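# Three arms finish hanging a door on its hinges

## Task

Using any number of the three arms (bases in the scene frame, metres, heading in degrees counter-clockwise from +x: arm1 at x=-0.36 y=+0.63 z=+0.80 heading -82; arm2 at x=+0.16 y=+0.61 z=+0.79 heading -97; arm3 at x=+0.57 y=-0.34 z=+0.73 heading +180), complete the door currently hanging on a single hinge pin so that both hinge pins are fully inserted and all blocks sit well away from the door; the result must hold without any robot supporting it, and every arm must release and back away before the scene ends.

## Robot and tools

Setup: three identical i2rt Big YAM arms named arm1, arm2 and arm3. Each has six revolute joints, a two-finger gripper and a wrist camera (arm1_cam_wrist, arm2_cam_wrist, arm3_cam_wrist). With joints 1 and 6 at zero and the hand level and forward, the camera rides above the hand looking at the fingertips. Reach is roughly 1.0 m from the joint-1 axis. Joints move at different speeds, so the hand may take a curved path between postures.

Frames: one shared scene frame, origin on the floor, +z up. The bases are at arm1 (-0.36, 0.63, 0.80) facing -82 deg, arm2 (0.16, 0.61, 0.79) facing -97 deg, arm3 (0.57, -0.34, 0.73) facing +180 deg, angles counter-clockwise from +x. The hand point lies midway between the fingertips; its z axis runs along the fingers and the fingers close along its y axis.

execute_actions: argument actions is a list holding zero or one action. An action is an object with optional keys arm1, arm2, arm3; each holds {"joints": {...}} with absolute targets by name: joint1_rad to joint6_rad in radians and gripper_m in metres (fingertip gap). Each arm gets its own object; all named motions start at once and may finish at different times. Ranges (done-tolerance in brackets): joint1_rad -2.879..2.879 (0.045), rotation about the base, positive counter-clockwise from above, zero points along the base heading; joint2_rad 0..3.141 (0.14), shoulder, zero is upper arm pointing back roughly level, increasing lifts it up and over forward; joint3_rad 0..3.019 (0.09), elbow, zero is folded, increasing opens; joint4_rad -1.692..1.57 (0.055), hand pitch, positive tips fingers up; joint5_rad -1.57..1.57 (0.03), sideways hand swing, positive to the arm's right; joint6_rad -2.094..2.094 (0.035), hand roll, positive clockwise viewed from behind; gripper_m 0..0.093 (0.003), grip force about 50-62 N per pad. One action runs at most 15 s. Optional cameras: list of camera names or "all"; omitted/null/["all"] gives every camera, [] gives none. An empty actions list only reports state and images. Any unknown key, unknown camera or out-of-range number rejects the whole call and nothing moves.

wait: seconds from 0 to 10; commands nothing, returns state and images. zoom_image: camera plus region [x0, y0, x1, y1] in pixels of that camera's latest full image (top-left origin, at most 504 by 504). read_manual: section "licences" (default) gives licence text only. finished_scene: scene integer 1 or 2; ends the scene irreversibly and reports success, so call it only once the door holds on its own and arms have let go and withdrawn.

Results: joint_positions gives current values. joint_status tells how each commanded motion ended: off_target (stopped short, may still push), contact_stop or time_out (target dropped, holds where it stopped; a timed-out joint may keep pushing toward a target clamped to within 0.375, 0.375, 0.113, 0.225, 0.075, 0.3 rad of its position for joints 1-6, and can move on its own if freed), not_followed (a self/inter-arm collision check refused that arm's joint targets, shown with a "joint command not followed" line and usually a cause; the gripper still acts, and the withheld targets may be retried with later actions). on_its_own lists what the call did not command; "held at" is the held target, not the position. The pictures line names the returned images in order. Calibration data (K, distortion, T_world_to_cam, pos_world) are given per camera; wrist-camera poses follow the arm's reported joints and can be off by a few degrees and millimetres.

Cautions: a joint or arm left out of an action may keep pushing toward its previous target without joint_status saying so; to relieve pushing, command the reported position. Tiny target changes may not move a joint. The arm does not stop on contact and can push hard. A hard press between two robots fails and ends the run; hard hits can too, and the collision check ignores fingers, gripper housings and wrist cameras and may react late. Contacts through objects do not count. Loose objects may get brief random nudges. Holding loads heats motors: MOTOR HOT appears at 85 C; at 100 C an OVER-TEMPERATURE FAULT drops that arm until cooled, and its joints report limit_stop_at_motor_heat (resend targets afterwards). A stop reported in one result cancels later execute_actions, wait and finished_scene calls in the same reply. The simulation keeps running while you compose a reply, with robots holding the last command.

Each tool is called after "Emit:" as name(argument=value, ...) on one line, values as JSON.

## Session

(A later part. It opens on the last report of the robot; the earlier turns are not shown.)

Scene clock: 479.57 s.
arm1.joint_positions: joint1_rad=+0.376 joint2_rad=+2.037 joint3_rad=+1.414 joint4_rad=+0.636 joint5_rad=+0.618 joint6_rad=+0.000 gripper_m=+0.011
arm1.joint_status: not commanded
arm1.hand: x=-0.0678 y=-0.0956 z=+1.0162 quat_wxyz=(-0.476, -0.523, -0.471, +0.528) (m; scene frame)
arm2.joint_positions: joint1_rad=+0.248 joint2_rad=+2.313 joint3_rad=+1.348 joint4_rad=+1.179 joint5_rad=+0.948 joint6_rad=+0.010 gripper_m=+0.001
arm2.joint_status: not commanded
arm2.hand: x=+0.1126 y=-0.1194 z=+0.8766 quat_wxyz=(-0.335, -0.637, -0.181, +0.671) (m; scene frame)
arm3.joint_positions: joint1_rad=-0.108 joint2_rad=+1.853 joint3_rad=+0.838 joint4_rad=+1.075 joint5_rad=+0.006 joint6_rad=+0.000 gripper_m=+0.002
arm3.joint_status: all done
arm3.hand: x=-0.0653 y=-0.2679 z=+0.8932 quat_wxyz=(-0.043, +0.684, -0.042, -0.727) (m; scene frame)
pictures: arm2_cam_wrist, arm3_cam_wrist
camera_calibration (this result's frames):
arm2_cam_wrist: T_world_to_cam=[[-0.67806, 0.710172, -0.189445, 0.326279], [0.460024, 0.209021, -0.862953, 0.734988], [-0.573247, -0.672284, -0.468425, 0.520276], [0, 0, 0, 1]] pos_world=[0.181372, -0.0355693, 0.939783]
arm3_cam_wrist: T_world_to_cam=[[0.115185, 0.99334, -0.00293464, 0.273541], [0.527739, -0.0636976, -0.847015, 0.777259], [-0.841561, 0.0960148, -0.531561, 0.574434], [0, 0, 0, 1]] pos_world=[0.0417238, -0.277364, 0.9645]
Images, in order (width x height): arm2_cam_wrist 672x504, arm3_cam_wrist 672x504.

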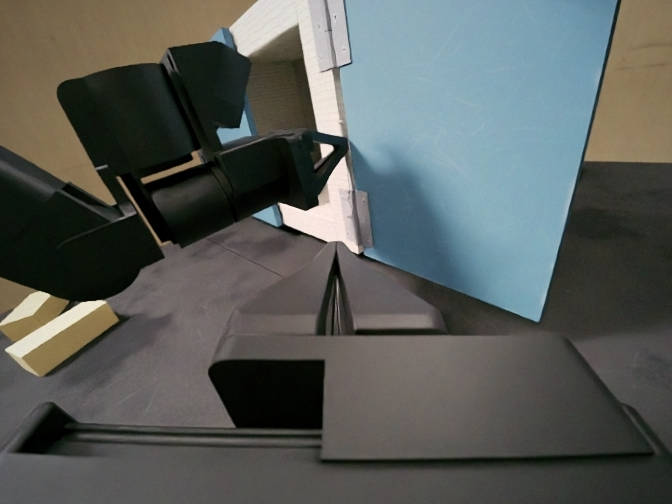

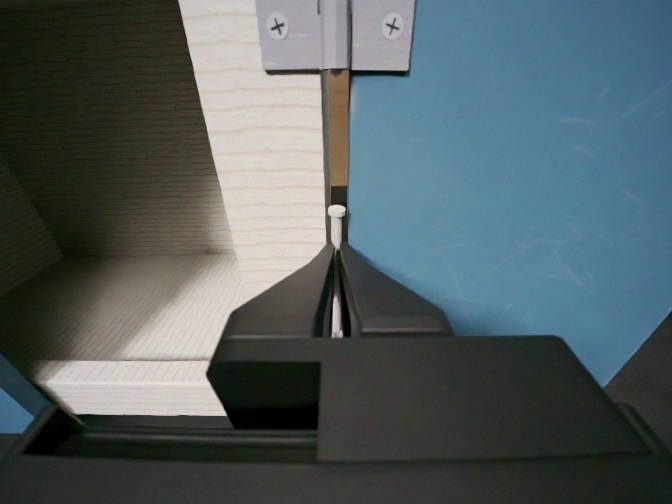

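Emit:
execute_actions(actions=[{"arm3":{"joints":{"joint3_rad":0.815,"joint4_rad":1.112}}}], cameras=["arm3_cam_wrist"])

Emit:
zoom_image(camera="arm3_cam_wrist", region=[315, 290, 360, 345])

Scene clock: 483.83 s.
arm1.joint_positions: joint1_rad=+0.376 joint2_rad=+2.037 joint3_rad=+1.414 joint4_rad=+0.636 joint5_rad=+0.618 joint6_rad=+0.000 gripper_m=+0.011
arm1.joint_status: not commanded
arm1.hand: x=-0.0678 y=-0.0956 z=+1.0162 quat_wxyz=(-0.476, -0.523, -0.471, +0.528) (m; scene frame)
arm2.joint_positions: joint1_rad=+0.248 joint2_rad=+2.313 joint3_rad=+1.348 joint4_rad=+1.179 joint5_rad=+0.948 joint6_rad=+0.010 gripper_m=+0.001
arm2.joint_status: not commanded
arm2.hand: x=+0.1126 y=-0.1194 z=+0.8766 quat_wxyz=(-0.335, -0.637, -0.181, +0.671) (m; scene frame)
arm3.joint_positions: joint1_rad=-0.108 joint2_rad=+1.853 joint3_rad=+0.826 joint4_rad=+1.095 joint5_rad=+0.006 joint6_rad=+0.000 gripper_m=+0.002
arm3.joint_status: all done
arm3.hand: x=-0.0612 y=-0.2683 z=+0.8927 quat_wxyz=(-0.043, +0.681, -0.042, -0.730) (m; scene frame)
pictures: arm3_cam_wrist
camera_calibration (this result's frames):
arm3_cam_wrist: T_world_to_cam=[[0.115555, 0.993297, -0.00297931, 0.273517], [0.520953, -0.0631584, -0.851246, 0.778186], [-0.845728, 0.0968139, -0.524759, 0.571544], [0, 0, 0, 1]] pos_world=[0.0463661, -0.277867, 0.963165]
Images, in order (width x height): arm3_cam_wrist 672x504.

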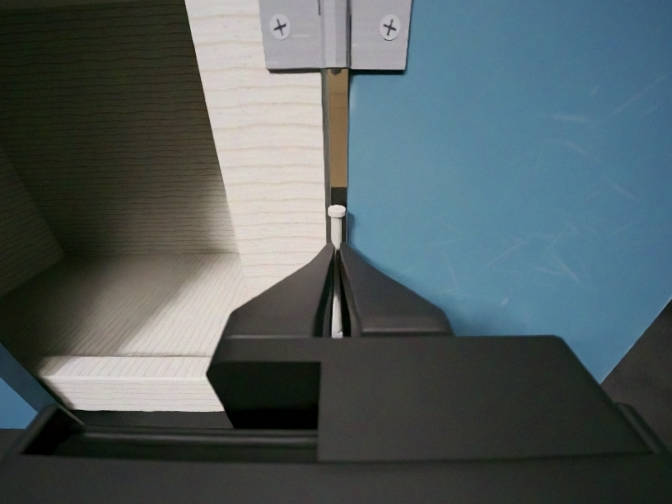

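Region (315, 290, 360, 345) of arm3_cam_wrist's 672x504 image, scaled by 9.164, with more detail than that image has; it fills the left 412 columns of this view, and the rest is white.

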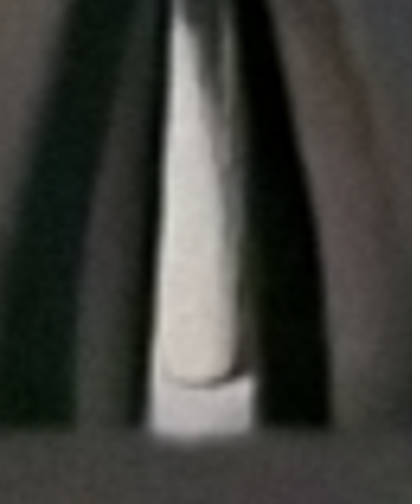

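Emit:
execute_actions(actions=[{"arm3":{"joints":{"joint3_rad":0.845,"joint4_rad":1.055}}}], cameras=["arm3_cam_wrist","arm2_cam_wrist"])

Emit:
zoom_image(camera="arm3_cam_wrist", region=[315, 290, 360, 345])

Scene clock: 488.37 s.
arm1.joint_positions: joint1_rad=+0.376 joint2_rad=+2.037 joint3_rad=+1.414 joint4_rad=+0.636 joint5_rad=+0.618 joint6_rad=+0.000 gripper_m=+0.011
arm1.joint_status: not commanded
arm1.hand: x=-0.0678 y=-0.0956 z=+1.0162 quat_wxyz=(-0.476, -0.523, -0.471, +0.528) (m; scene frame)
arm2.joint_positions: joint1_rad=+0.248 joint2_rad=+2.313 joint3_rad=+1.348 joint4_rad=+1.179 joint5_rad=+0.948 joint6_rad=+0.010 gripper_m=+0.001
arm2.joint_status: not commanded
arm2.hand: x=+0.1126 y=-0.1194 z=+0.8766 quat_wxyz=(-0.335, -0.637, -0.181, +0.671) (m; scene frame)
arm3.joint_positions: joint1_rad=-0.108 joint2_rad=+1.853 joint3_rad=+0.826 joint4_rad=+1.072 joint5_rad=+0.009 joint6_rad=+0.000 gripper_m=+0.002
arm3.joint_status: all done
arm3.hand: x=-0.0615 y=-0.2678 z=+0.8869 quat_wxyz=(-0.043, +0.690, -0.043, -0.722) (m; scene frame)
pictures: arm2_cam_wrist, arm3_cam_wrist
camera_calibration (this result's frames):
arm2_cam_wrist: T_world_to_cam=[[-0.67806, 0.710172, -0.189445, 0.326279], [0.460024, 0.209021, -0.862953, 0.734988], [-0.573247, -0.672284, -0.468425, 0.520276], [0, 0, 0, 1]] pos_world=[0.181372, -0.0355693, 0.939783]
arm3_cam_wrist: T_world_to_cam=[[0.118228, 0.992982, -0.0030354, 0.273182], [0.540629, -0.0669326, -0.838594, 0.762391], [-0.832912, 0.0975042, -0.544748, 0.586924], [0, 0, 0, 1]] pos_world=[0.0443874, -0.277464, 0.959891]
Images, in order (width x height): arm2_cam_wrist 672x504, arm3_cam_wrist 672x504.

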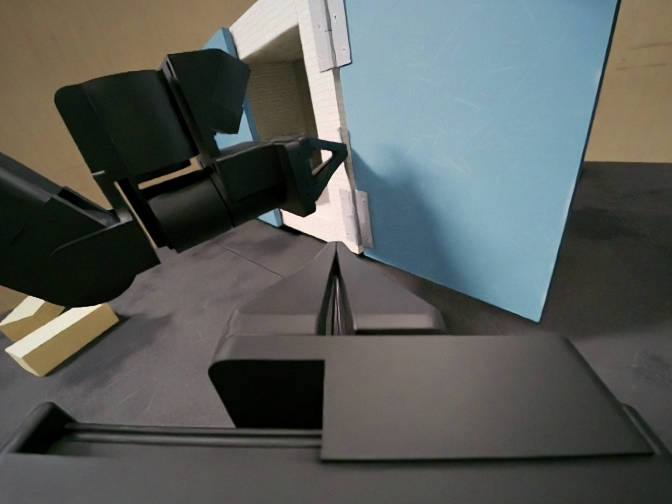

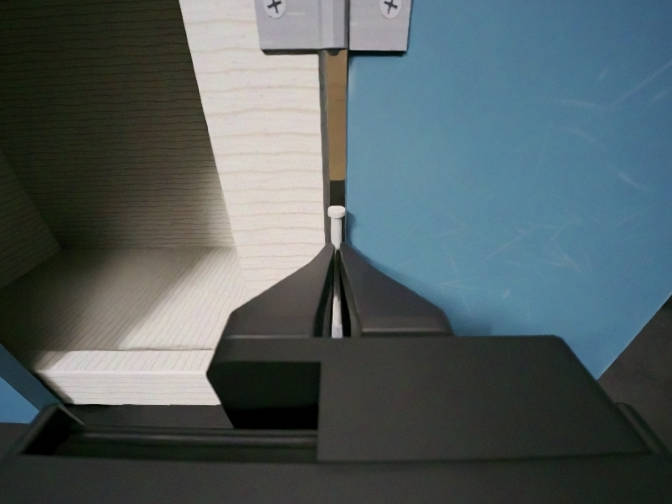

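Region (315, 290, 360, 345) of arm3_cam_wrist's 672x504 image, scaled by 9.164, with more detail than that image has; it fills the left 412 columns of this view, and the rest is white.

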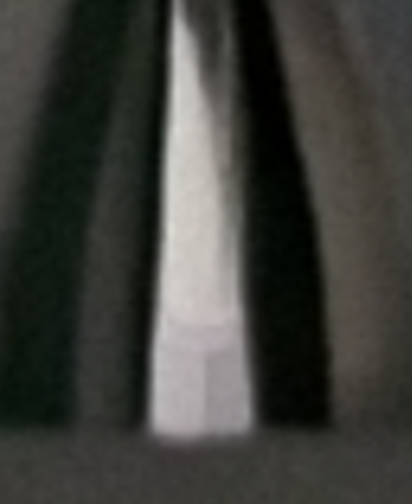

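Emit:
execute_actions(actions=[{"arm3":{"joints":{"joint3_rad":0.872,"joint4_rad":1.005}}}], cameras=["arm3_cam_wrist","arm2_cam_wrist"])

Emit:
zoom_image(camera="arm2_cam_wrist", region=[300, 100, 390, 220])

Scene clock: 494.43 s.
arm1.joint_positions: joint1_rad=+0.376 joint2_rad=+2.037 joint3_rad=+1.414 joint4_rad=+0.636 joint5_rad=+0.618 joint6_rad=+0.000 gripper_m=+0.011
arm1.joint_status: not commanded
arm1.hand: x=-0.0678 y=-0.0956 z=+1.0162 quat_wxyz=(-0.476, -0.523, -0.471, +0.528) (m; scene frame)
arm2.joint_positions: joint1_rad=+0.248 joint2_rad=+2.313 joint3_rad=+1.348 joint4_rad=+1.179 joint5_rad=+0.948 joint6_rad=+0.010 gripper_m=+0.001
arm2.joint_status: not commanded
arm2.hand: x=+0.1126 y=-0.1194 z=+0.8766 quat_wxyz=(-0.335, -0.637, -0.181, +0.671) (m; scene frame)
arm3.joint_positions: joint1_rad=-0.108 joint2_rad=+1.853 joint3_rad=+0.834 joint4_rad=+1.019 joint5_rad=+0.009 joint6_rad=+0.000 gripper_m=+0.002
arm3.joint_status: all done
arm3.hand: x=-0.0644 y=-0.2675 z=+0.8778 quat_wxyz=(-0.042, +0.705, -0.044, -0.706) (m; scene frame)
pictures: arm2_cam_wrist, arm3_cam_wrist
camera_calibration (this result's frames):
arm2_cam_wrist: T_world_to_cam=[[-0.67806, 0.710172, -0.189445, 0.326279], [0.460024, 0.209021, -0.862953, 0.734988], [-0.573247, -0.672284, -0.468425, 0.520276], [0, 0, 0, 1]] pos_world=[0.181372, -0.0355693, 0.939783]
arm3_cam_wrist: T_world_to_cam=[[0.11827, 0.992978, -0.00279841, 0.272982], [0.576656, -0.070977, -0.813898, 0.735931], [-0.808381, 0.0946458, -0.581001, 0.612104], [0, 0, 0, 1]] pos_world=[0.0381487, -0.276764, 0.955369]
Images, in order (width x height): arm2_cam_wrist 672x504, arm3_cam_wrist 672x504.

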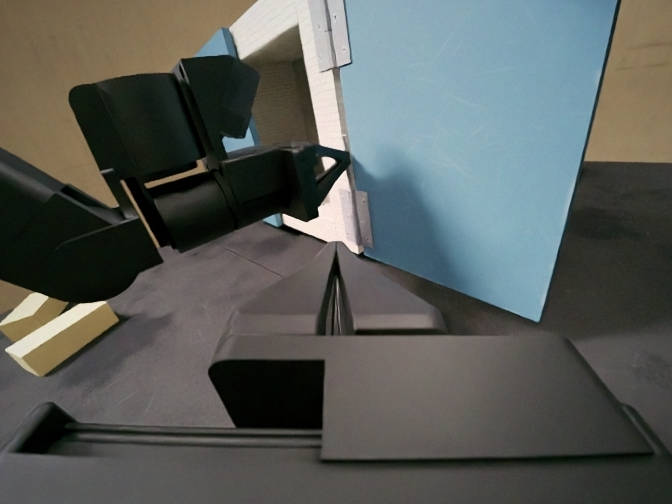

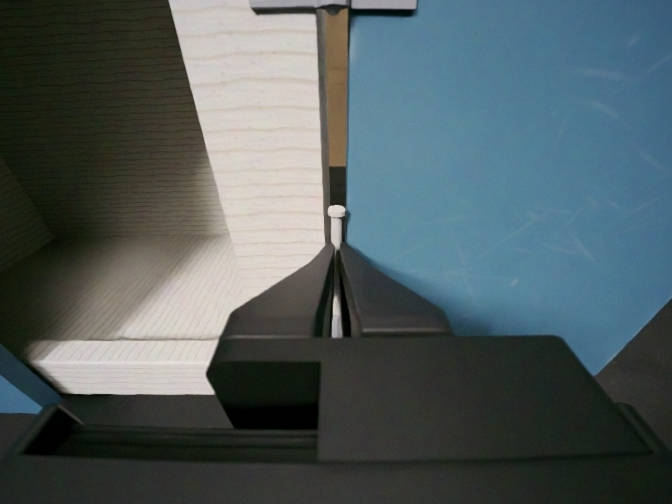

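Region (300, 100, 390, 220) of arm2_cam_wrist's 672x504 image, scaled by 4.200, with more detail than that image has; it fills the left 378 columns of this view, and the rest is white.

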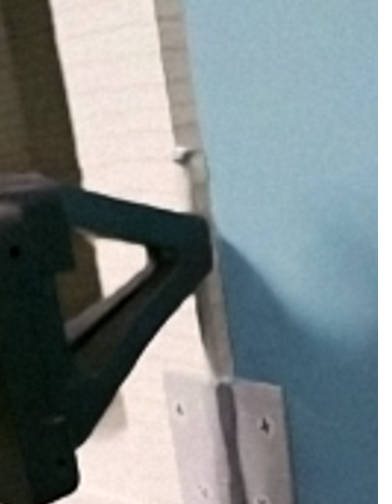

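Emit:
execute_actions(actions=[{"arm3":{"joints":{"joint3_rad":0.85,"joint4_rad":1.022,"gripper_m":0.05}}}], cameras=["arm3_cam_wrist","arm2_cam_wrist"])

Emit:
zoom_image(camera="arm3_cam_wrist", region=[280, 190, 400, 345])

Scene clock: 502.60 s.
arm1.joint_positions: joint1_rad=+0.376 joint2_rad=+2.037 joint3_rad=+1.414 joint4_rad=+0.636 joint5_rad=+0.618 joint6_rad=+0.000 gripper_m=+0.011
arm1.joint_status: not commanded
arm1.hand: x=-0.0678 y=-0.0956 z=+1.0162 quat_wxyz=(-0.476, -0.523, -0.471, +0.528) (m; scene frame)
arm2.joint_positions: joint1_rad=+0.248 joint2_rad=+2.313 joint3_rad=+1.348 joint4_rad=+1.179 joint5_rad=+0.948 joint6_rad=+0.010 gripper_m=+0.001
arm2.joint_status: not commanded
arm2.hand: x=+0.1126 y=-0.1194 z=+0.8766 quat_wxyz=(-0.335, -0.637, -0.181, +0.671) (m; scene frame)
arm3.joint_positions: joint1_rad=-0.135 joint2_rad=+1.853 joint3_rad=+0.834 joint4_rad=+1.019 joint5_rad=+0.030 joint6_rad=+0.001 gripper_m=+0.050
arm3.joint_status: all done
arm3.hand: x=-0.0616 y=-0.2468 z=+0.8778 quat_wxyz=(-0.059, +0.704, -0.061, -0.705) (m; scene frame)
pictures: arm2_cam_wrist, arm3_cam_wrist
camera_calibration (this result's frames):
arm2_cam_wrist: T_world_to_cam=[[-0.67806, 0.710172, -0.189445, 0.326279], [0.460024, 0.209021, -0.862953, 0.734988], [-0.573247, -0.672284, -0.468425, 0.520276], [0, 0, 0, 1]] pos_world=[0.181372, -0.0355693, 0.939783]
arm3_cam_wrist: T_world_to_cam=[[0.165842, 0.986146, -0.00360168, 0.254026], [0.572546, -0.0992586, -0.813842, 0.728464], [-0.802924, 0.132907, -0.581075, 0.622236], [0, 0, 0, 1]] pos_world=[0.0404009, -0.2609, 0.955335]
Images, in order (width x height): arm2_cam_wrist 672x504, arm3_cam_wrist 672x504.

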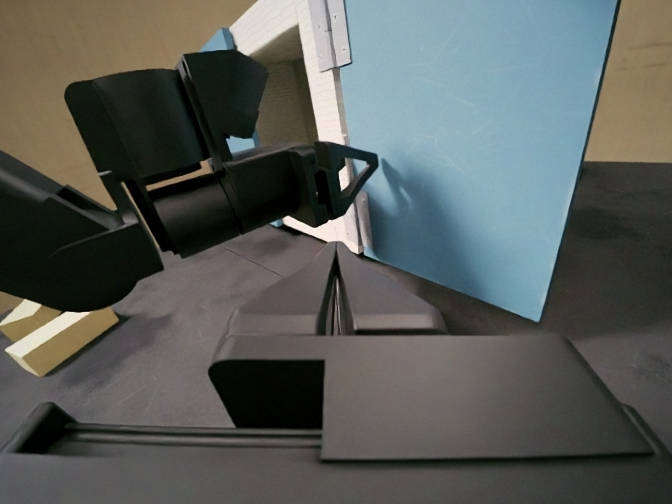

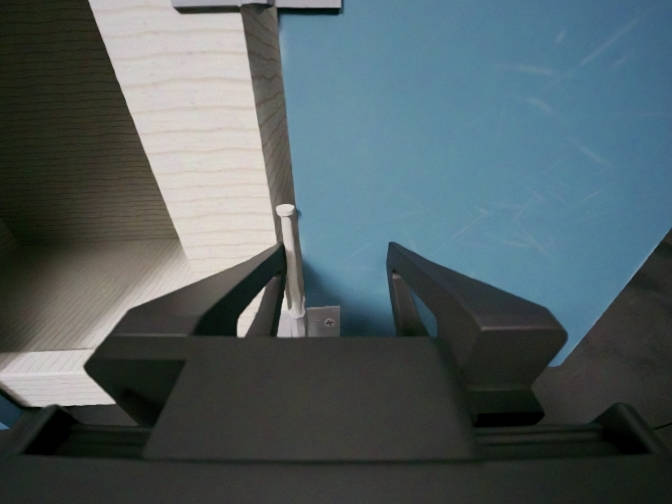

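Region (280, 190, 400, 345) of arm3_cam_wrist's 672x504 image, scaled by 3.252, with more detail than that image has; it fills the left 390 columns of this view, and the rest is white.

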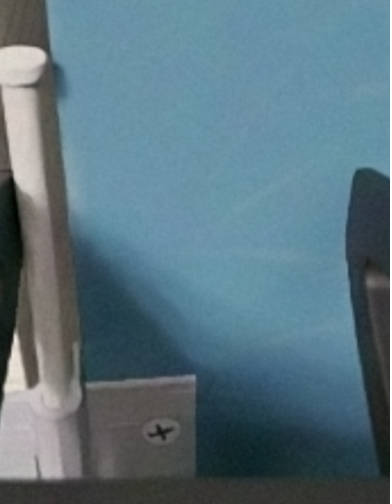

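Emit:
execute_actions(actions=[{"arm3":{"joints":{"joint3_rad":0.76,"joint4_rad":1.09}}}], cameras=["arm3_cam_wrist","arm2_cam_wrist"])

Emit:
zoom_image(camera="arm3_cam_wrist", region=[270, 140, 410, 345])

Scene clock: 508.60 s.
arm1.joint_positions: joint1_rad=+0.376 joint2_rad=+2.037 joint3_rad=+1.414 joint4_rad=+0.636 joint5_rad=+0.618 joint6_rad=+0.000 gripper_m=+0.011
arm1.joint_status: not commanded
arm1.hand: x=-0.0678 y=-0.0956 z=+1.0162 quat_wxyz=(-0.476, -0.523, -0.471, +0.528) (m; scene frame)
arm2.joint_positions: joint1_rad=+0.248 joint2_rad=+2.313 joint3_rad=+1.348 joint4_rad=+1.179 joint5_rad=+0.948 joint6_rad=+0.010 gripper_m=+0.001
arm2.joint_status: not commanded
arm2.hand: x=+0.1126 y=-0.1194 z=+0.8766 quat_wxyz=(-0.335, -0.637, -0.181, +0.671) (m; scene frame)
arm3.joint_positions: joint1_rad=-0.104 joint2_rad=+1.854 joint3_rad=+0.764 joint4_rad=+1.072 joint5_rad=+0.012 joint6_rad=+0.001 gripper_m=+0.050
arm3.joint_status: all done
arm3.hand: x=-0.0413 y=-0.2715 z=+0.8594 quat_wxyz=(-0.042, +0.712, -0.045, -0.699) (m; scene frame)
pictures: arm2_cam_wrist, arm3_cam_wrist
camera_calibration (this result's frames):
arm2_cam_wrist: T_world_to_cam=[[-0.67806, 0.710172, -0.189445, 0.326279], [0.460024, 0.209021, -0.862953, 0.734988], [-0.573247, -0.672284, -0.468425, 0.520276], [0, 0, 0, 1]] pos_world=[0.181372, -0.0355693, 0.939783]
arm3_cam_wrist: T_world_to_cam=[[0.118676, 0.992927, -0.00339359, 0.274642], [0.591881, -0.0734859, -0.802669, 0.697603], [-0.797241, 0.0932492, -0.596415, 0.633836], [0, 0, 0, 1]] pos_world=[0.0598292, -0.28054, 0.938906]
Images, in order (width x height): arm2_cam_wrist 672x504, arm3_cam_wrist 672x504.

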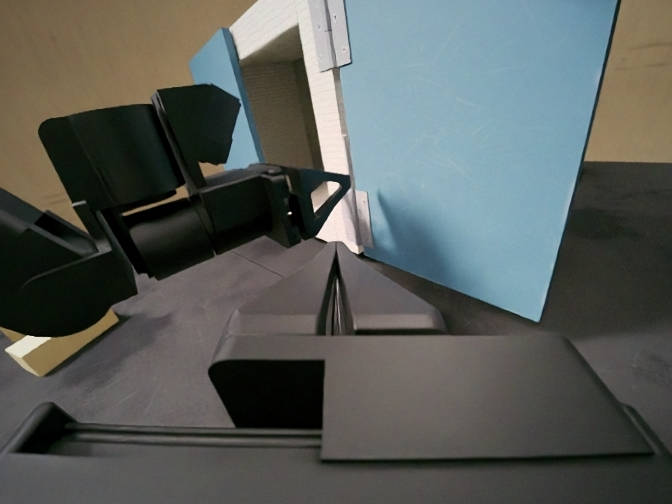

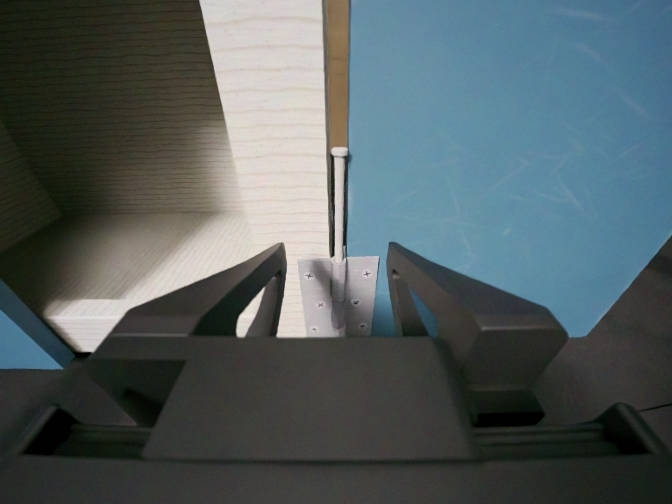

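Region (270, 140, 410, 345) of arm3_cam_wrist's 672x504 image, scaled by 2.459, with more detail than that image has; it fills the left 344 columns of this view, and the rest is white.

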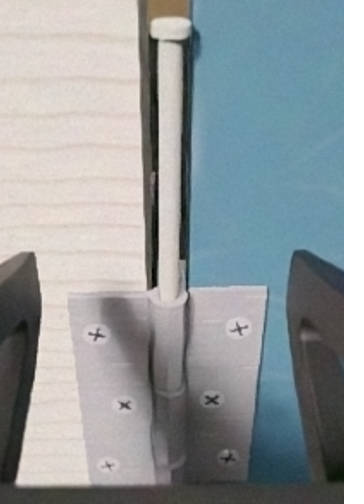

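Emit:
execute_actions(actions=[{"arm1":{"joints":{"joint6_rad":0.035,"joint4_rad":0.67}}}], cameras=["arm3_cam_wrist"])

Emit:
zoom_image(camera="arm3_cam_wrist", region=[290, 240, 390, 340])

Scene clock: 519.60 s.
arm1.joint_positions: joint1_rad=+0.376 joint2_rad=+2.037 joint3_rad=+1.414 joint4_rad=+0.638 joint5_rad=+0.618 joint6_rad=+0.014 gripper_m=+0.011
arm1.joint_status: all done
arm1.hand: x=-0.0678 y=-0.0956 z=+1.0165 quat_wxyz=(-0.481, -0.526, -0.466, +0.525) (m; scene frame)
arm2.joint_positions: joint1_rad=+0.248 joint2_rad=+2.313 joint3_rad=+1.348 joint4_rad=+1.179 joint5_rad=+0.948 joint6_rad=+0.010 gripper_m=+0.001
arm2.joint_status: not commanded
arm2.hand: x=+0.1126 y=-0.1194 z=+0.8766 quat_wxyz=(-0.335, -0.637, -0.181, +0.671) (m; scene frame)
arm3.joint_positions: joint1_rad=-0.104 joint2_rad=+1.854 joint3_rad=+0.764 joint4_rad=+1.072 joint5_rad=+0.012 joint6_rad=+0.001 gripper_m=+0.050
arm3.joint_status: not commanded
arm3.hand: x=-0.0413 y=-0.2715 z=+0.8594 quat_wxyz=(-0.042, +0.712, -0.045, -0.699) (m; scene frame)
pictures: arm3_cam_wrist
camera_calibration (this result's frames):
arm3_cam_wrist: T_world_to_cam=[[0.118676, 0.992927, -0.00339359, 0.274642], [0.591881, -0.0734859, -0.802669, 0.697603], [-0.797241, 0.0932492, -0.596415, 0.633836], [0, 0, 0, 1]] pos_world=[0.0598292, -0.28054, 0.938906]
Images, in order (width x height): arm3_cam_wrist 672x504.

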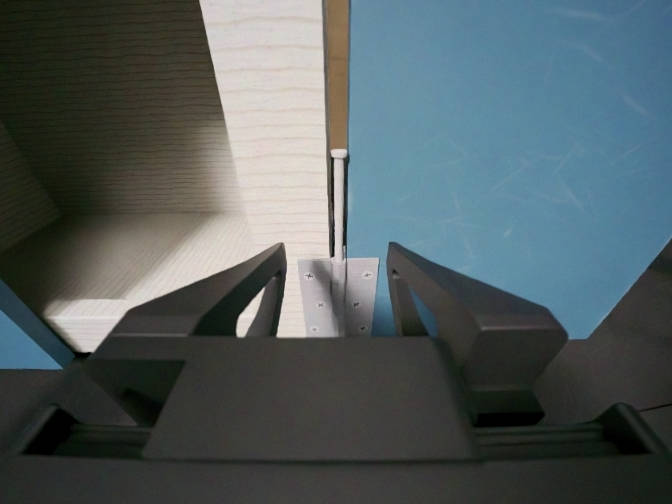

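Region (290, 240, 390, 340) of arm3_cam_wrist's 672x504 image, scaled by 5.040, with more detail than that image has.

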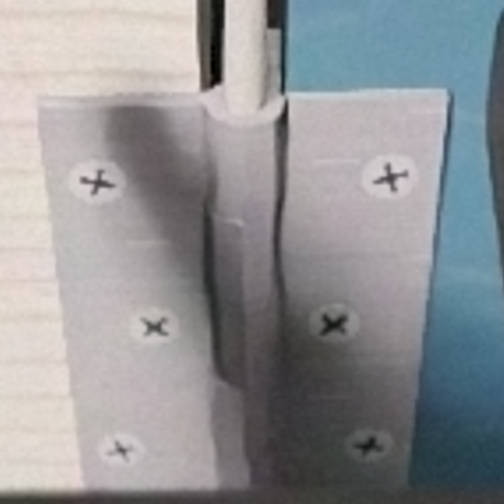

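Depth aligned now; lift a little more.

Emit:
execute_actions(actions=[{"arm1":{"joints":{"joint4_rad":0.685,"joint6_rad":0.025}}}], cameras=["arm3_cam_wrist"])

Emit:
zoom_image(camera="arm3_cam_wrist", region=[290, 240, 390, 340])

Scene clock: 523.77 s.
arm1.joint_positions: joint1_rad=+0.376 joint2_rad=+2.037 joint3_rad=+1.414 joint4_rad=+0.642 joint5_rad=+0.618 joint6_rad=+0.014 gripper_m=+0.011
arm1.joint_status: all done
arm1.hand: x=-0.0677 y=-0.0956 z=+1.0172 quat_wxyz=(-0.482, -0.525, -0.465, +0.525) (m; scene frame)
arm2.joint_positions: joint1_rad=+0.248 joint2_rad=+2.313 joint3_rad=+1.348 joint4_rad=+1.179 joint5_rad=+0.948 joint6_rad=+0.010 gripper_m=+0.001
arm2.joint_status: not commanded
arm2.hand: x=+0.1126 y=-0.1194 z=+0.8766 quat_wxyz=(-0.335, -0.637, -0.181, +0.671) (m; scene frame)
arm3.joint_positions: joint1_rad=-0.104 joint2_rad=+1.854 joint3_rad=+0.764 joint4_rad=+1.072 joint5_rad=+0.012 joint6_rad=+0.001 gripper_m=+0.050
arm3.joint_status: not commanded
arm3.hand: x=-0.0413 y=-0.2715 z=+0.8594 quat_wxyz=(-0.042, +0.712, -0.045, -0.699) (m; scene frame)
pictures: arm3_cam_wrist
camera_calibration (this result's frames):
arm3_cam_wrist: T_world_to_cam=[[0.118676, 0.992927, -0.00339359, 0.274642], [0.591881, -0.0734859, -0.802669, 0.697603], [-0.797241, 0.0932492, -0.596415, 0.633836], [0, 0, 0, 1]] pos_world=[0.0598292, -0.28054, 0.938906]
Images, in order (width x height): arm3_cam_wrist 672x504.

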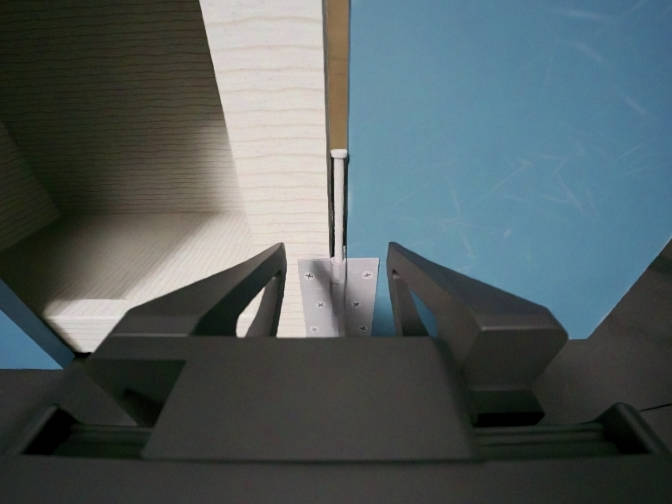

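Region (290, 240, 390, 340) of arm3_cam_wrist's 672x504 image, scaled by 5.040, with more detail than that image has.

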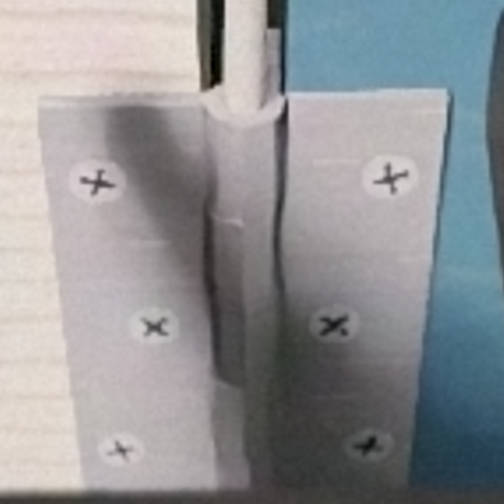

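Emit:
execute_actions(actions=[{"arm1":{"joints":{"joint4_rad":0.71}},"arm3":{"joints":{"joint2_rad":1.585,"joint4_rad":0.40,"gripper_m":0.0}}}], cameras=[])

Emit:
execute_actions(actions=[{"arm3":{"joints":{"joint3_rad":0.93}}}], cameras=["arm3_cam_wrist","arm2_cam_wrist"])

Emit:
zoom_image(camera="arm2_cam_wrist", region=[290, 60, 400, 220])

Scene clock: 568.20 s.
arm1.joint_positions: joint1_rad=+0.376 joint2_rad=+2.041 joint3_rad=+1.414 joint4_rad=+0.658 joint5_rad=+0.618 joint6_rad=+0.013 gripper_m=+0.011
arm1.joint_status: all done
arm1.hand: x=-0.0676 y=-0.0958 z=+1.0178 quat_wxyz=(-0.486, -0.524, -0.461, +0.526) (m; scene frame)
arm2.joint_positions: joint1_rad=+0.248 joint2_rad=+2.313 joint3_rad=+1.348 joint4_rad=+1.179 joint5_rad=+0.948 joint6_rad=+0.010 gripper_m=+0.001
arm2.joint_status: not commanded
arm2.hand: x=+0.1126 y=-0.1194 z=+0.8766 quat_wxyz=(-0.335, -0.637, -0.181, +0.671) (m; scene frame)
arm3.joint_positions: joint1_rad=-0.104 joint2_rad=+1.573 joint3_rad=+0.764 joint4_rad=+0.410 joint5_rad=+0.012 joint6_rad=+0.001 gripper_m=+0.000
arm3.joint_status: all done
arm3.hand: x=-0.0068 y=-0.2753 z=+0.8645 quat_wxyz=(-0.035, +0.832, -0.050, -0.552) (m; scene frame)
pictures: none
No camera images: the call's "cameras" was empty. Leave "cameras" out to get every camera's image.

Scene clock: 569.13 s.
arm1.joint_positions: joint1_rad=+0.376 joint2_rad=+2.041 joint3_rad=+1.414 joint4_rad=+0.658 joint5_rad=+0.618 joint6_rad=+0.013 gripper_m=+0.011
arm1.joint_status: not commanded
arm1.hand: x=-0.0676 y=-0.0958 z=+1.0178 quat_wxyz=(-0.486, -0.524, -0.461, +0.526) (m; scene frame)
arm2.joint_positions: joint1_rad=+0.248 joint2_rad=+2.313 joint3_rad=+1.348 joint4_rad=+1.179 joint5_rad=+0.948 joint6_rad=+0.010 gripper_m=+0.001
arm2.joint_status: not commanded
arm2.hand: x=+0.1126 y=-0.1194 z=+0.8766 quat_wxyz=(-0.335, -0.637, -0.181, +0.671) (m; scene frame)
arm3.joint_positions: joint1_rad=-0.104 joint2_rad=+1.577 joint3_rad=+0.898 joint4_rad=+0.404 joint5_rad=+0.012 joint6_rad=+0.001 gripper_m=+0.000
arm3.joint_status: all done
arm3.hand: x=-0.0517 y=-0.2702 z=+0.9298 quat_wxyz=(-0.037, +0.796, -0.048, -0.602) (m; scene frame)
pictures: arm2_cam_wrist, arm3_cam_wrist
camera_calibration (this result's frames):
arm2_cam_wrist: T_world_to_cam=[[-0.67806, 0.710172, -0.189445, 0.326279], [0.460024, 0.209021, -0.862953, 0.734988], [-0.573247, -0.672284, -0.468425, 0.520276], [0, 0, 0, 1]] pos_world=[0.181372, -0.0355693, 0.939783]
arm3_cam_wrist: T_world_to_cam=[[0.11875, 0.992924, -0.00109066, 0.272698], [0.775076, -0.093383, -0.624929, 0.599164], [-0.620609, 0.0733652, -0.780681, 0.842473], [0, 0, 0, 1]] pos_world=[0.0260659, -0.276624, 1.03243]
Images, in order (width x height): arm2_cam_wrist 672x504, arm3_cam_wrist 672x504.

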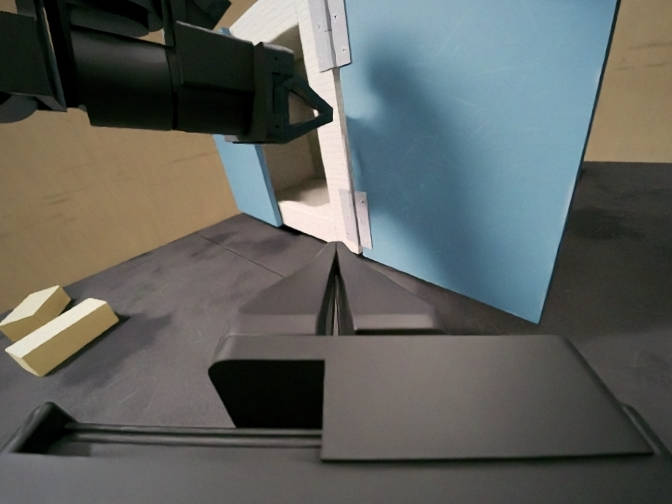

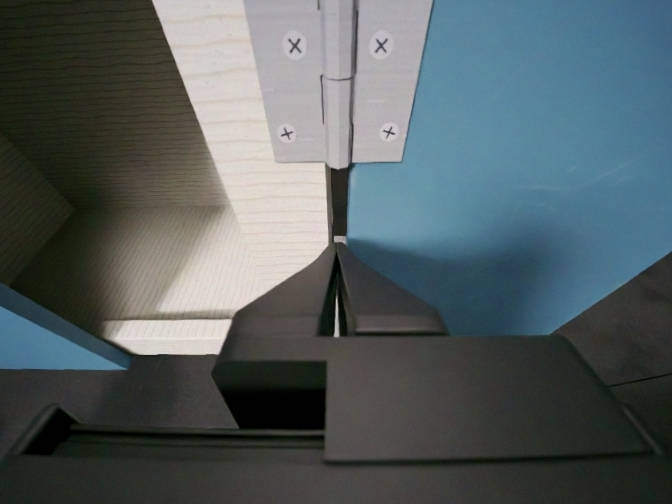

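Region (290, 60, 400, 220) of arm2_cam_wrist's 672x504 image, scaled by 3.150, with more detail than that image has; it fills the left 346 columns of this view, and the rest is white.

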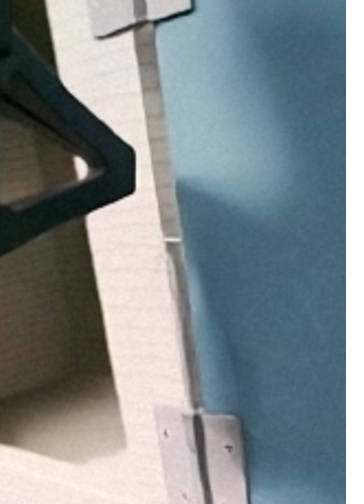

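Emit:
execute_actions(actions=[{"arm3":{"joints":{"joint2_rad":1.62,"joint3_rad":0.982,"joint4_rad":0.352}}}], cameras=["arm3_cam_wrist","arm2_cam_wrist"])

Emit:
zoom_image(camera="arm2_cam_wrist", region=[300, 80, 400, 250])

Scene clock: 577.27 s.
arm1.joint_positions: joint1_rad=+0.376 joint2_rad=+2.041 joint3_rad=+1.414 joint4_rad=+0.658 joint5_rad=+0.618 joint6_rad=+0.013 gripper_m=+0.011
arm1.joint_status: not commanded
arm1.hand: x=-0.0676 y=-0.0958 z=+1.0178 quat_wxyz=(-0.486, -0.524, -0.461, +0.526) (m; scene frame)
arm2.joint_positions: joint1_rad=+0.248 joint2_rad=+2.313 joint3_rad=+1.348 joint4_rad=+1.179 joint5_rad=+0.948 joint6_rad=+0.010 gripper_m=+0.001
arm2.joint_status: not commanded
arm2.hand: x=+0.1126 y=-0.1194 z=+0.8766 quat_wxyz=(-0.335, -0.637, -0.181, +0.671) (m; scene frame)
arm3.joint_positions: joint1_rad=-0.104 joint2_rad=+1.605 joint3_rad=+0.926 joint4_rad=+0.361 joint5_rad=+0.012 joint6_rad=+0.001 gripper_m=+0.000
arm3.joint_status: all done
arm3.hand: x=-0.0594 y=-0.2693 z=+0.9177 quat_wxyz=(-0.036, +0.808, -0.049, -0.585) (m; scene frame)
pictures: arm2_cam_wrist, arm3_cam_wrist
camera_calibration (this result's frames):
arm2_cam_wrist: T_world_to_cam=[[-0.67806, 0.710172, -0.189445, 0.326279], [0.460024, 0.209021, -0.862953, 0.734988], [-0.573247, -0.672284, -0.468425, 0.520276], [0, 0, 0, 1]] pos_world=[0.181372, -0.0355693, 0.939783]
arm3_cam_wrist: T_world_to_cam=[[0.118706, 0.992929, -0.00071224, 0.272429], [0.800682, -0.0961469, -0.591324, 0.567582], [-0.587211, 0.0696234, -0.806434, 0.852782], [0, 0, 0, 1]] pos_world=[0.0139709, -0.275305, 1.02353]
Images, in order (width x height): arm2_cam_wrist 672x504, arm3_cam_wrist 672x504.

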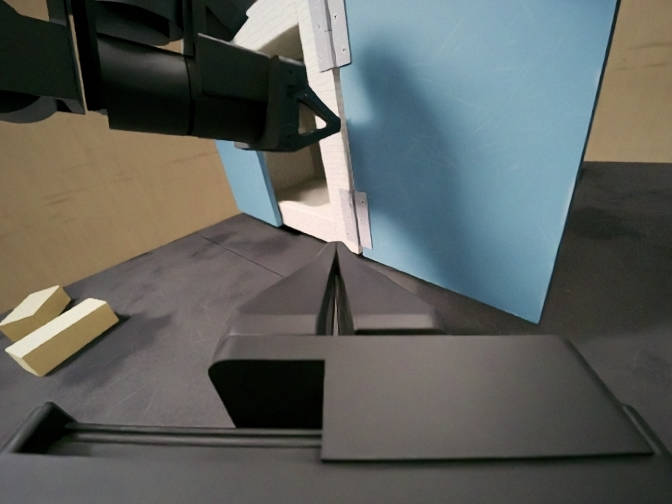

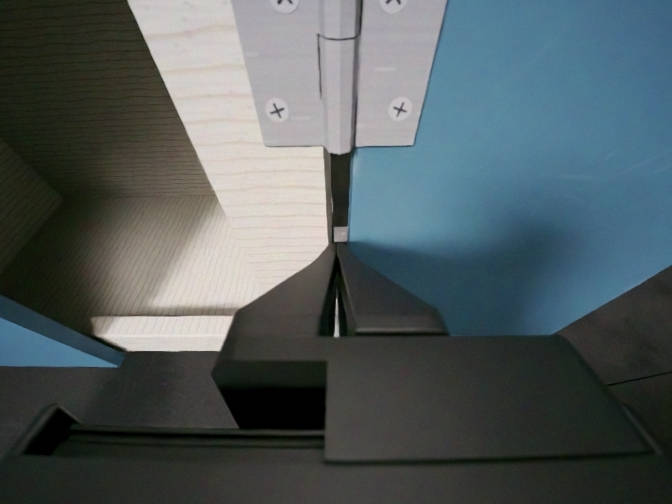

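Region (300, 80, 400, 250) of arm2_cam_wrist's 672x504 image, scaled by 2.965, with more detail than that image has; it fills the left 296 columns of this view, and the rest is white.

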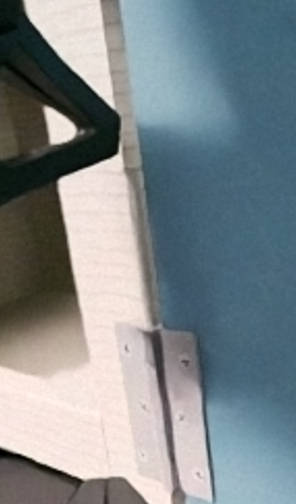

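Emit:
execute_actions(actions=[{"arm3":{"joints":{"joint3_rad":0.995,"joint5_rad":0.024}}}], cameras=["arm3_cam_wrist","arm2_cam_wrist"])

Emit:
zoom_image(camera="arm2_cam_wrist", region=[300, 80, 400, 250])

Emit:
zoom_image(camera="arm3_cam_wrist", region=[300, 200, 380, 280])

Scene clock: 586.77 s.
arm1.joint_positions: joint1_rad=+0.376 joint2_rad=+2.041 joint3_rad=+1.414 joint4_rad=+0.658 joint5_rad=+0.618 joint6_rad=+0.013 gripper_m=+0.011
arm1.joint_status: not commanded
arm1.hand: x=-0.0676 y=-0.0958 z=+1.0178 quat_wxyz=(-0.486, -0.524, -0.461, +0.526) (m; scene frame)
arm2.joint_positions: joint1_rad=+0.248 joint2_rad=+2.313 joint3_rad=+1.348 joint4_rad=+1.179 joint5_rad=+0.948 joint6_rad=+0.010 gripper_m=+0.001
arm2.joint_status: not commanded
arm2.hand: x=+0.1126 y=-0.1194 z=+0.8766 quat_wxyz=(-0.335, -0.637, -0.181, +0.671) (m; scene frame)
arm3.joint_positions: joint1_rad=-0.104 joint2_rad=+1.605 joint3_rad=+0.941 joint4_rad=+0.361 joint5_rad=+0.020 joint6_rad=+0.001 gripper_m=+0.000
arm3.joint_status: all done
arm3.hand: x=-0.0637 y=-0.2676 z=+0.9252 quat_wxyz=(-0.039, +0.804, -0.051, -0.591) (m; scene frame)
pictures: arm2_cam_wrist, arm3_cam_wrist
camera_calibration (this result's frames):
arm2_cam_wrist: T_world_to_cam=[[-0.67806, 0.710172, -0.189445, 0.326279], [0.460024, 0.209021, -0.862953, 0.734988], [-0.573247, -0.672284, -0.468425, 0.520276], [0, 0, 0, 1]] pos_world=[0.181372, -0.0355693, 0.939783]
arm3_cam_wrist: T_world_to_cam=[[0.125587, 0.992082, 0.00133021, 0.269535], [0.792011, -0.0994529, -0.602352, 0.584421], [-0.59745, 0.0767014, -0.798229, 0.849883], [0, 0, 0, 1]] pos_world=[0.0110452, -0.274466, 1.03007]
Images, in order (width x height): arm2_cam_wrist 672x504, arm3_cam_wrist 672x504.

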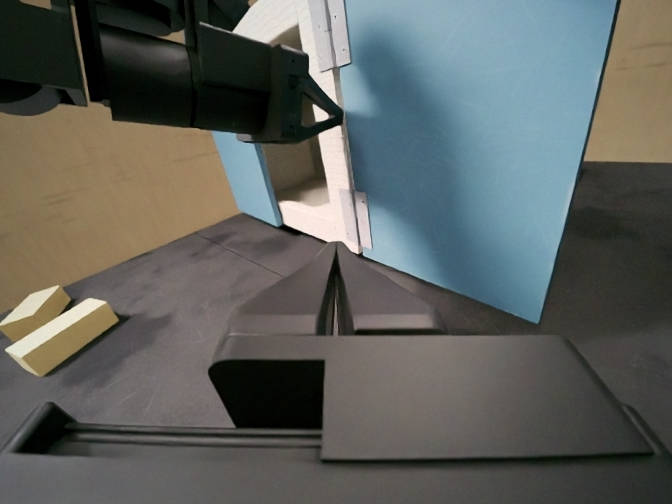

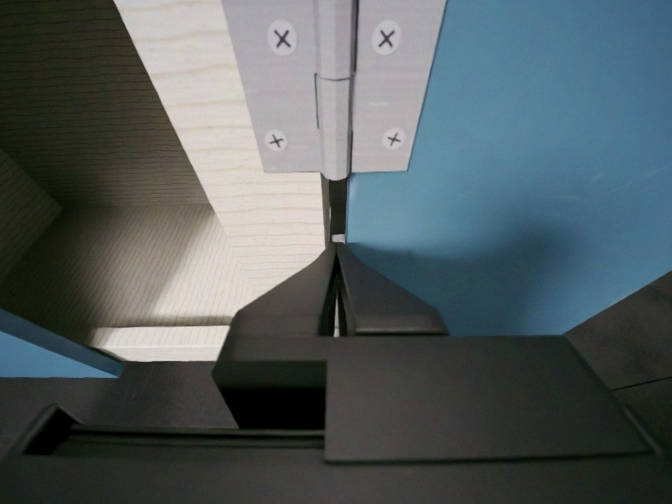

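Region (300, 80, 400, 250) of arm2_cam_wrist's 672x504 image, scaled by 2.965, with more detail than that image has; it fills the left 296 columns of this view, and the rest is white.

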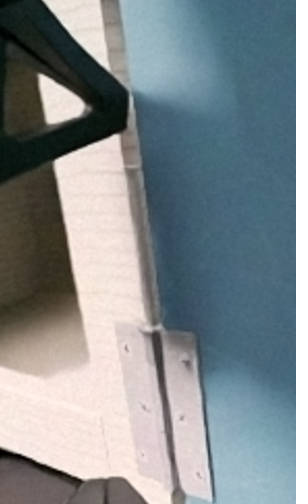

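Region (300, 200, 380, 280) of arm3_cam_wrist's 672x504 image, scaled by 6.300, with more detail than that image has.

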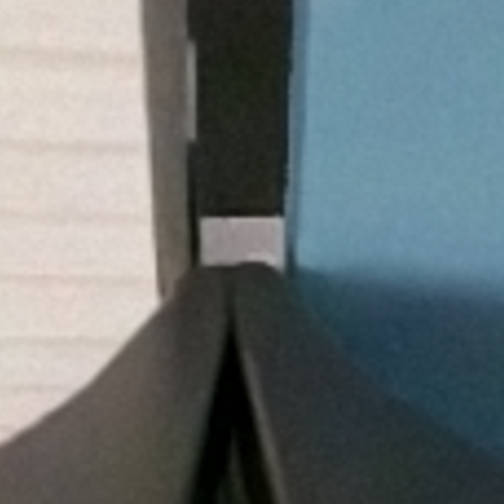

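Emit:
execute_actions(actions=[{"arm3":{"joints":{"joint2_rad":1.66,"joint3_rad":0.95}}}], cameras=["arm2_cam_wrist"])

Emit:
zoom_image(camera="arm2_cam_wrist", region=[300, 80, 400, 250])

Scene clock: 591.50 s.
arm1.joint_positions: joint1_rad=+0.376 joint2_rad=+2.041 joint3_rad=+1.414 joint4_rad=+0.660 joint5_rad=+0.618 joint6_rad=+0.012 gripper_m=+0.011
arm1.joint_status: not commanded
arm1.hand: x=-0.0676 y=-0.0958 z=+1.0182 quat_wxyz=(-0.487, -0.524, -0.460, +0.526) (m; scene frame)
arm2.joint_positions: joint1_rad=+0.248 joint2_rad=+2.313 joint3_rad=+1.348 joint4_rad=+1.179 joint5_rad=+0.948 joint6_rad=+0.010 gripper_m=+0.001
arm2.joint_status: not commanded
arm2.hand: x=+0.1126 y=-0.1194 z=+0.8766 quat_wxyz=(-0.335, -0.637, -0.181, +0.671) (m; scene frame)
arm3.joint_positions: joint1_rad=-0.104 joint2_rad=+1.631 joint3_rad=+0.941 joint4_rad=+0.362 joint5_rad=+0.020 joint6_rad=+0.001 gripper_m=+0.000
arm3.joint_status: all done
arm3.hand: x=-0.0653 y=-0.2674 z=+0.9098 quat_wxyz=(-0.039, +0.811, -0.051, -0.581) (m; scene frame)
pictures: arm2_cam_wrist
camera_calibration (this result's frames):
arm2_cam_wrist: T_world_to_cam=[[-0.67806, 0.710172, -0.189445, 0.326279], [0.460024, 0.209021, -0.862953, 0.734988], [-0.573247, -0.672284, -0.468425, 0.520276], [0, 0, 0, 1]] pos_world=[0.181372, -0.0355693, 0.939783]
Images, in order (width x height): arm2_cam_wrist 672x504.

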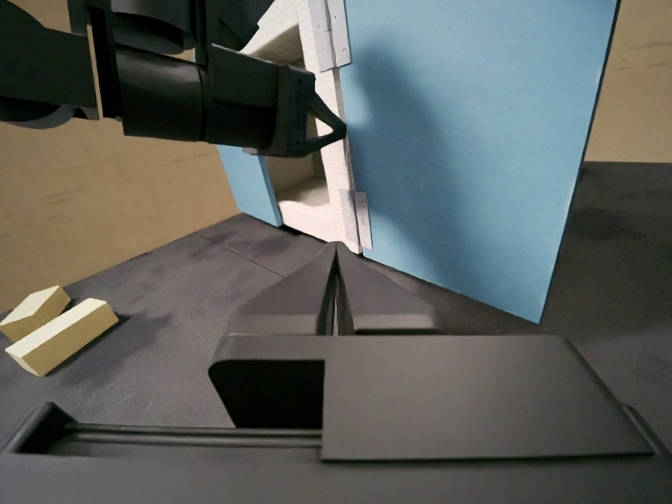

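Region (300, 80, 400, 250) of arm2_cam_wrist's 672x504 image, scaled by 2.965, with more detail than that image has; it fills the left 296 columns of this view, and the rest is white.

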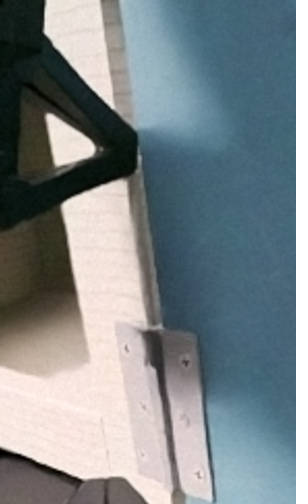

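Emit:
execute_actions(actions=[{"arm3":{"joints":{"joint2_rad":1.69}}}], cameras=["arm2_cam_wrist"])

Emit:
zoom_image(camera="arm2_cam_wrist", region=[300, 80, 400, 250])

Scene clock: 596.47 s.
arm1.joint_positions: joint1_rad=+0.376 joint2_rad=+2.041 joint3_rad=+1.414 joint4_rad=+0.660 joint5_rad=+0.618 joint6_rad=+0.012 gripper_m=+0.011
arm1.joint_status: not commanded
arm1.hand: x=-0.0676 y=-0.0958 z=+1.0182 quat_wxyz=(-0.487, -0.524, -0.460, +0.526) (m; scene frame)
arm2.joint_positions: joint1_rad=+0.248 joint2_rad=+2.313 joint3_rad=+1.348 joint4_rad=+1.179 joint5_rad=+0.948 joint6_rad=+0.010 gripper_m=+0.001
arm2.joint_status: not commanded
arm2.hand: x=+0.1126 y=-0.1194 z=+0.8766 quat_wxyz=(-0.335, -0.637, -0.181, +0.671) (m; scene frame)
arm3.joint_positions: joint1_rad=-0.104 joint2_rad=+1.633 joint3_rad=+0.941 joint4_rad=+0.362 joint5_rad=+0.020 joint6_rad=+0.001 gripper_m=+0.000
arm3.joint_status: all done
arm3.hand: x=-0.0654 y=-0.2674 z=+0.9086 quat_wxyz=(-0.039, +0.812, -0.051, -0.580) (m; scene frame)
pictures: arm2_cam_wrist
camera_calibration (this result's frames):
arm2_cam_wrist: T_world_to_cam=[[-0.67806, 0.710172, -0.189445, 0.326279], [0.460024, 0.209021, -0.862953, 0.734988], [-0.573247, -0.672284, -0.468425, 0.520276], [0, 0, 0, 1]] pos_world=[0.181372, -0.0355693, 0.939783]
Images, in order (width x height): arm2_cam_wrist 672x504.

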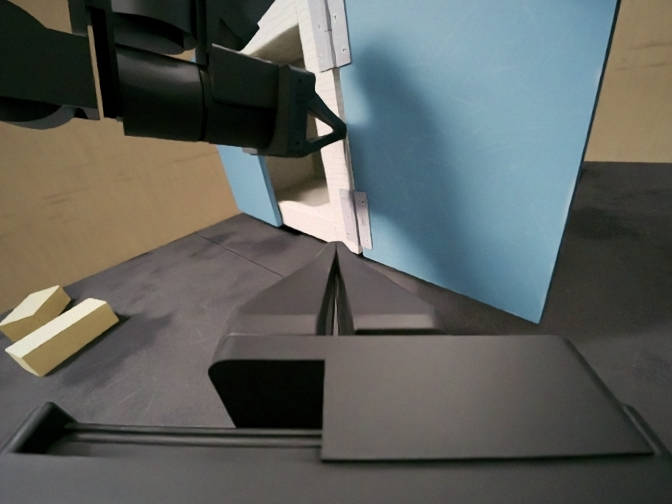

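Region (300, 80, 400, 250) of arm2_cam_wrist's 672x504 image, scaled by 2.965, with more detail than that image has; it fills the left 296 columns of this view, and the rest is white.

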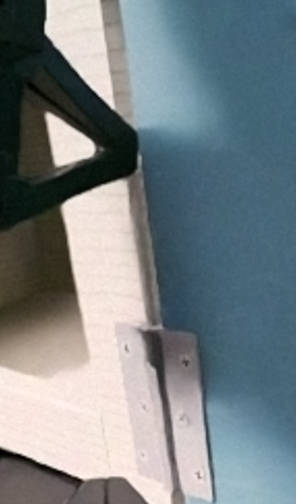

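Emit:
execute_actions(actions=[{"arm1":{"joints":{"joint6_rad":-0.012}}}], cameras=["arm2_cam_wrist"])

Emit:
zoom_image(camera="arm2_cam_wrist", region=[325, 170, 385, 255])

Scene clock: 602.60 s.
arm1.joint_positions: joint1_rad=+0.376 joint2_rad=+2.041 joint3_rad=+1.414 joint4_rad=+0.660 joint5_rad=+0.618 joint6_rad=+0.004 gripper_m=+0.011
arm1.joint_status: all done
arm1.hand: x=-0.0676 y=-0.0958 z=+1.0182 quat_wxyz=(-0.484, -0.522, -0.462, +0.528) (m; scene frame)
arm2.joint_positions: joint1_rad=+0.248 joint2_rad=+2.313 joint3_rad=+1.348 joint4_rad=+1.179 joint5_rad=+0.948 joint6_rad=+0.010 gripper_m=+0.001
arm2.joint_status: not commanded
arm2.hand: x=+0.1126 y=-0.1194 z=+0.8766 quat_wxyz=(-0.335, -0.637, -0.181, +0.671) (m; scene frame)
arm3.joint_positions: joint1_rad=-0.104 joint2_rad=+1.633 joint3_rad=+0.941 joint4_rad=+0.362 joint5_rad=+0.020 joint6_rad=+0.001 gripper_m=+0.000
arm3.joint_status: not commanded
arm3.hand: x=-0.0654 y=-0.2674 z=+0.9086 quat_wxyz=(-0.039, +0.812, -0.051, -0.580) (m; scene frame)
pictures: arm2_cam_wrist
camera_calibration (this result's frames):
arm2_cam_wrist: T_world_to_cam=[[-0.67806, 0.710172, -0.189445, 0.326279], [0.460024, 0.209021, -0.862953, 0.734988], [-0.573247, -0.672284, -0.468425, 0.520276], [0, 0, 0, 1]] pos_world=[0.181372, -0.0355693, 0.939783]
Images, in order (width x height): arm2_cam_wrist 672x504.

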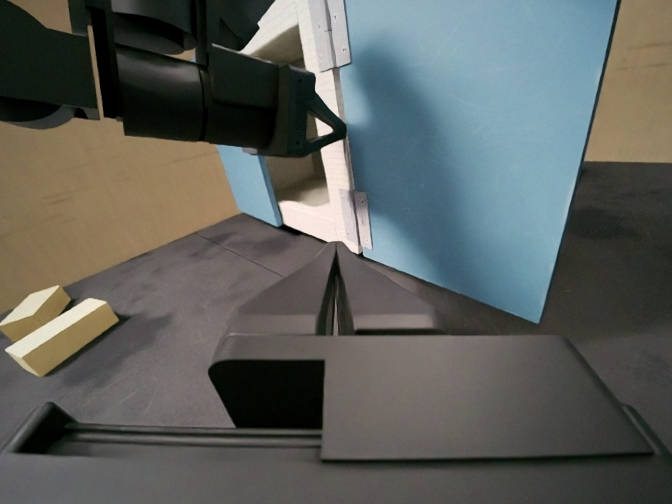

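Region (325, 170, 385, 255) of arm2_cam_wrist's 672x504 image, scaled by 5.929, with more detail than that image has; it fills the left 356 columns of this view, and the rest is white.

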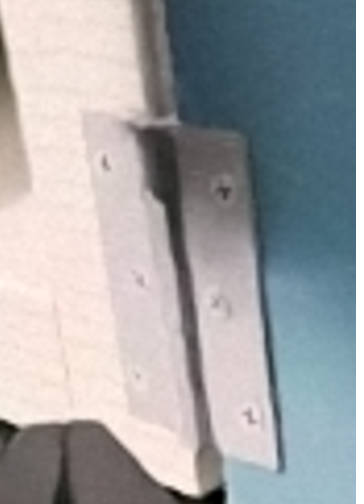

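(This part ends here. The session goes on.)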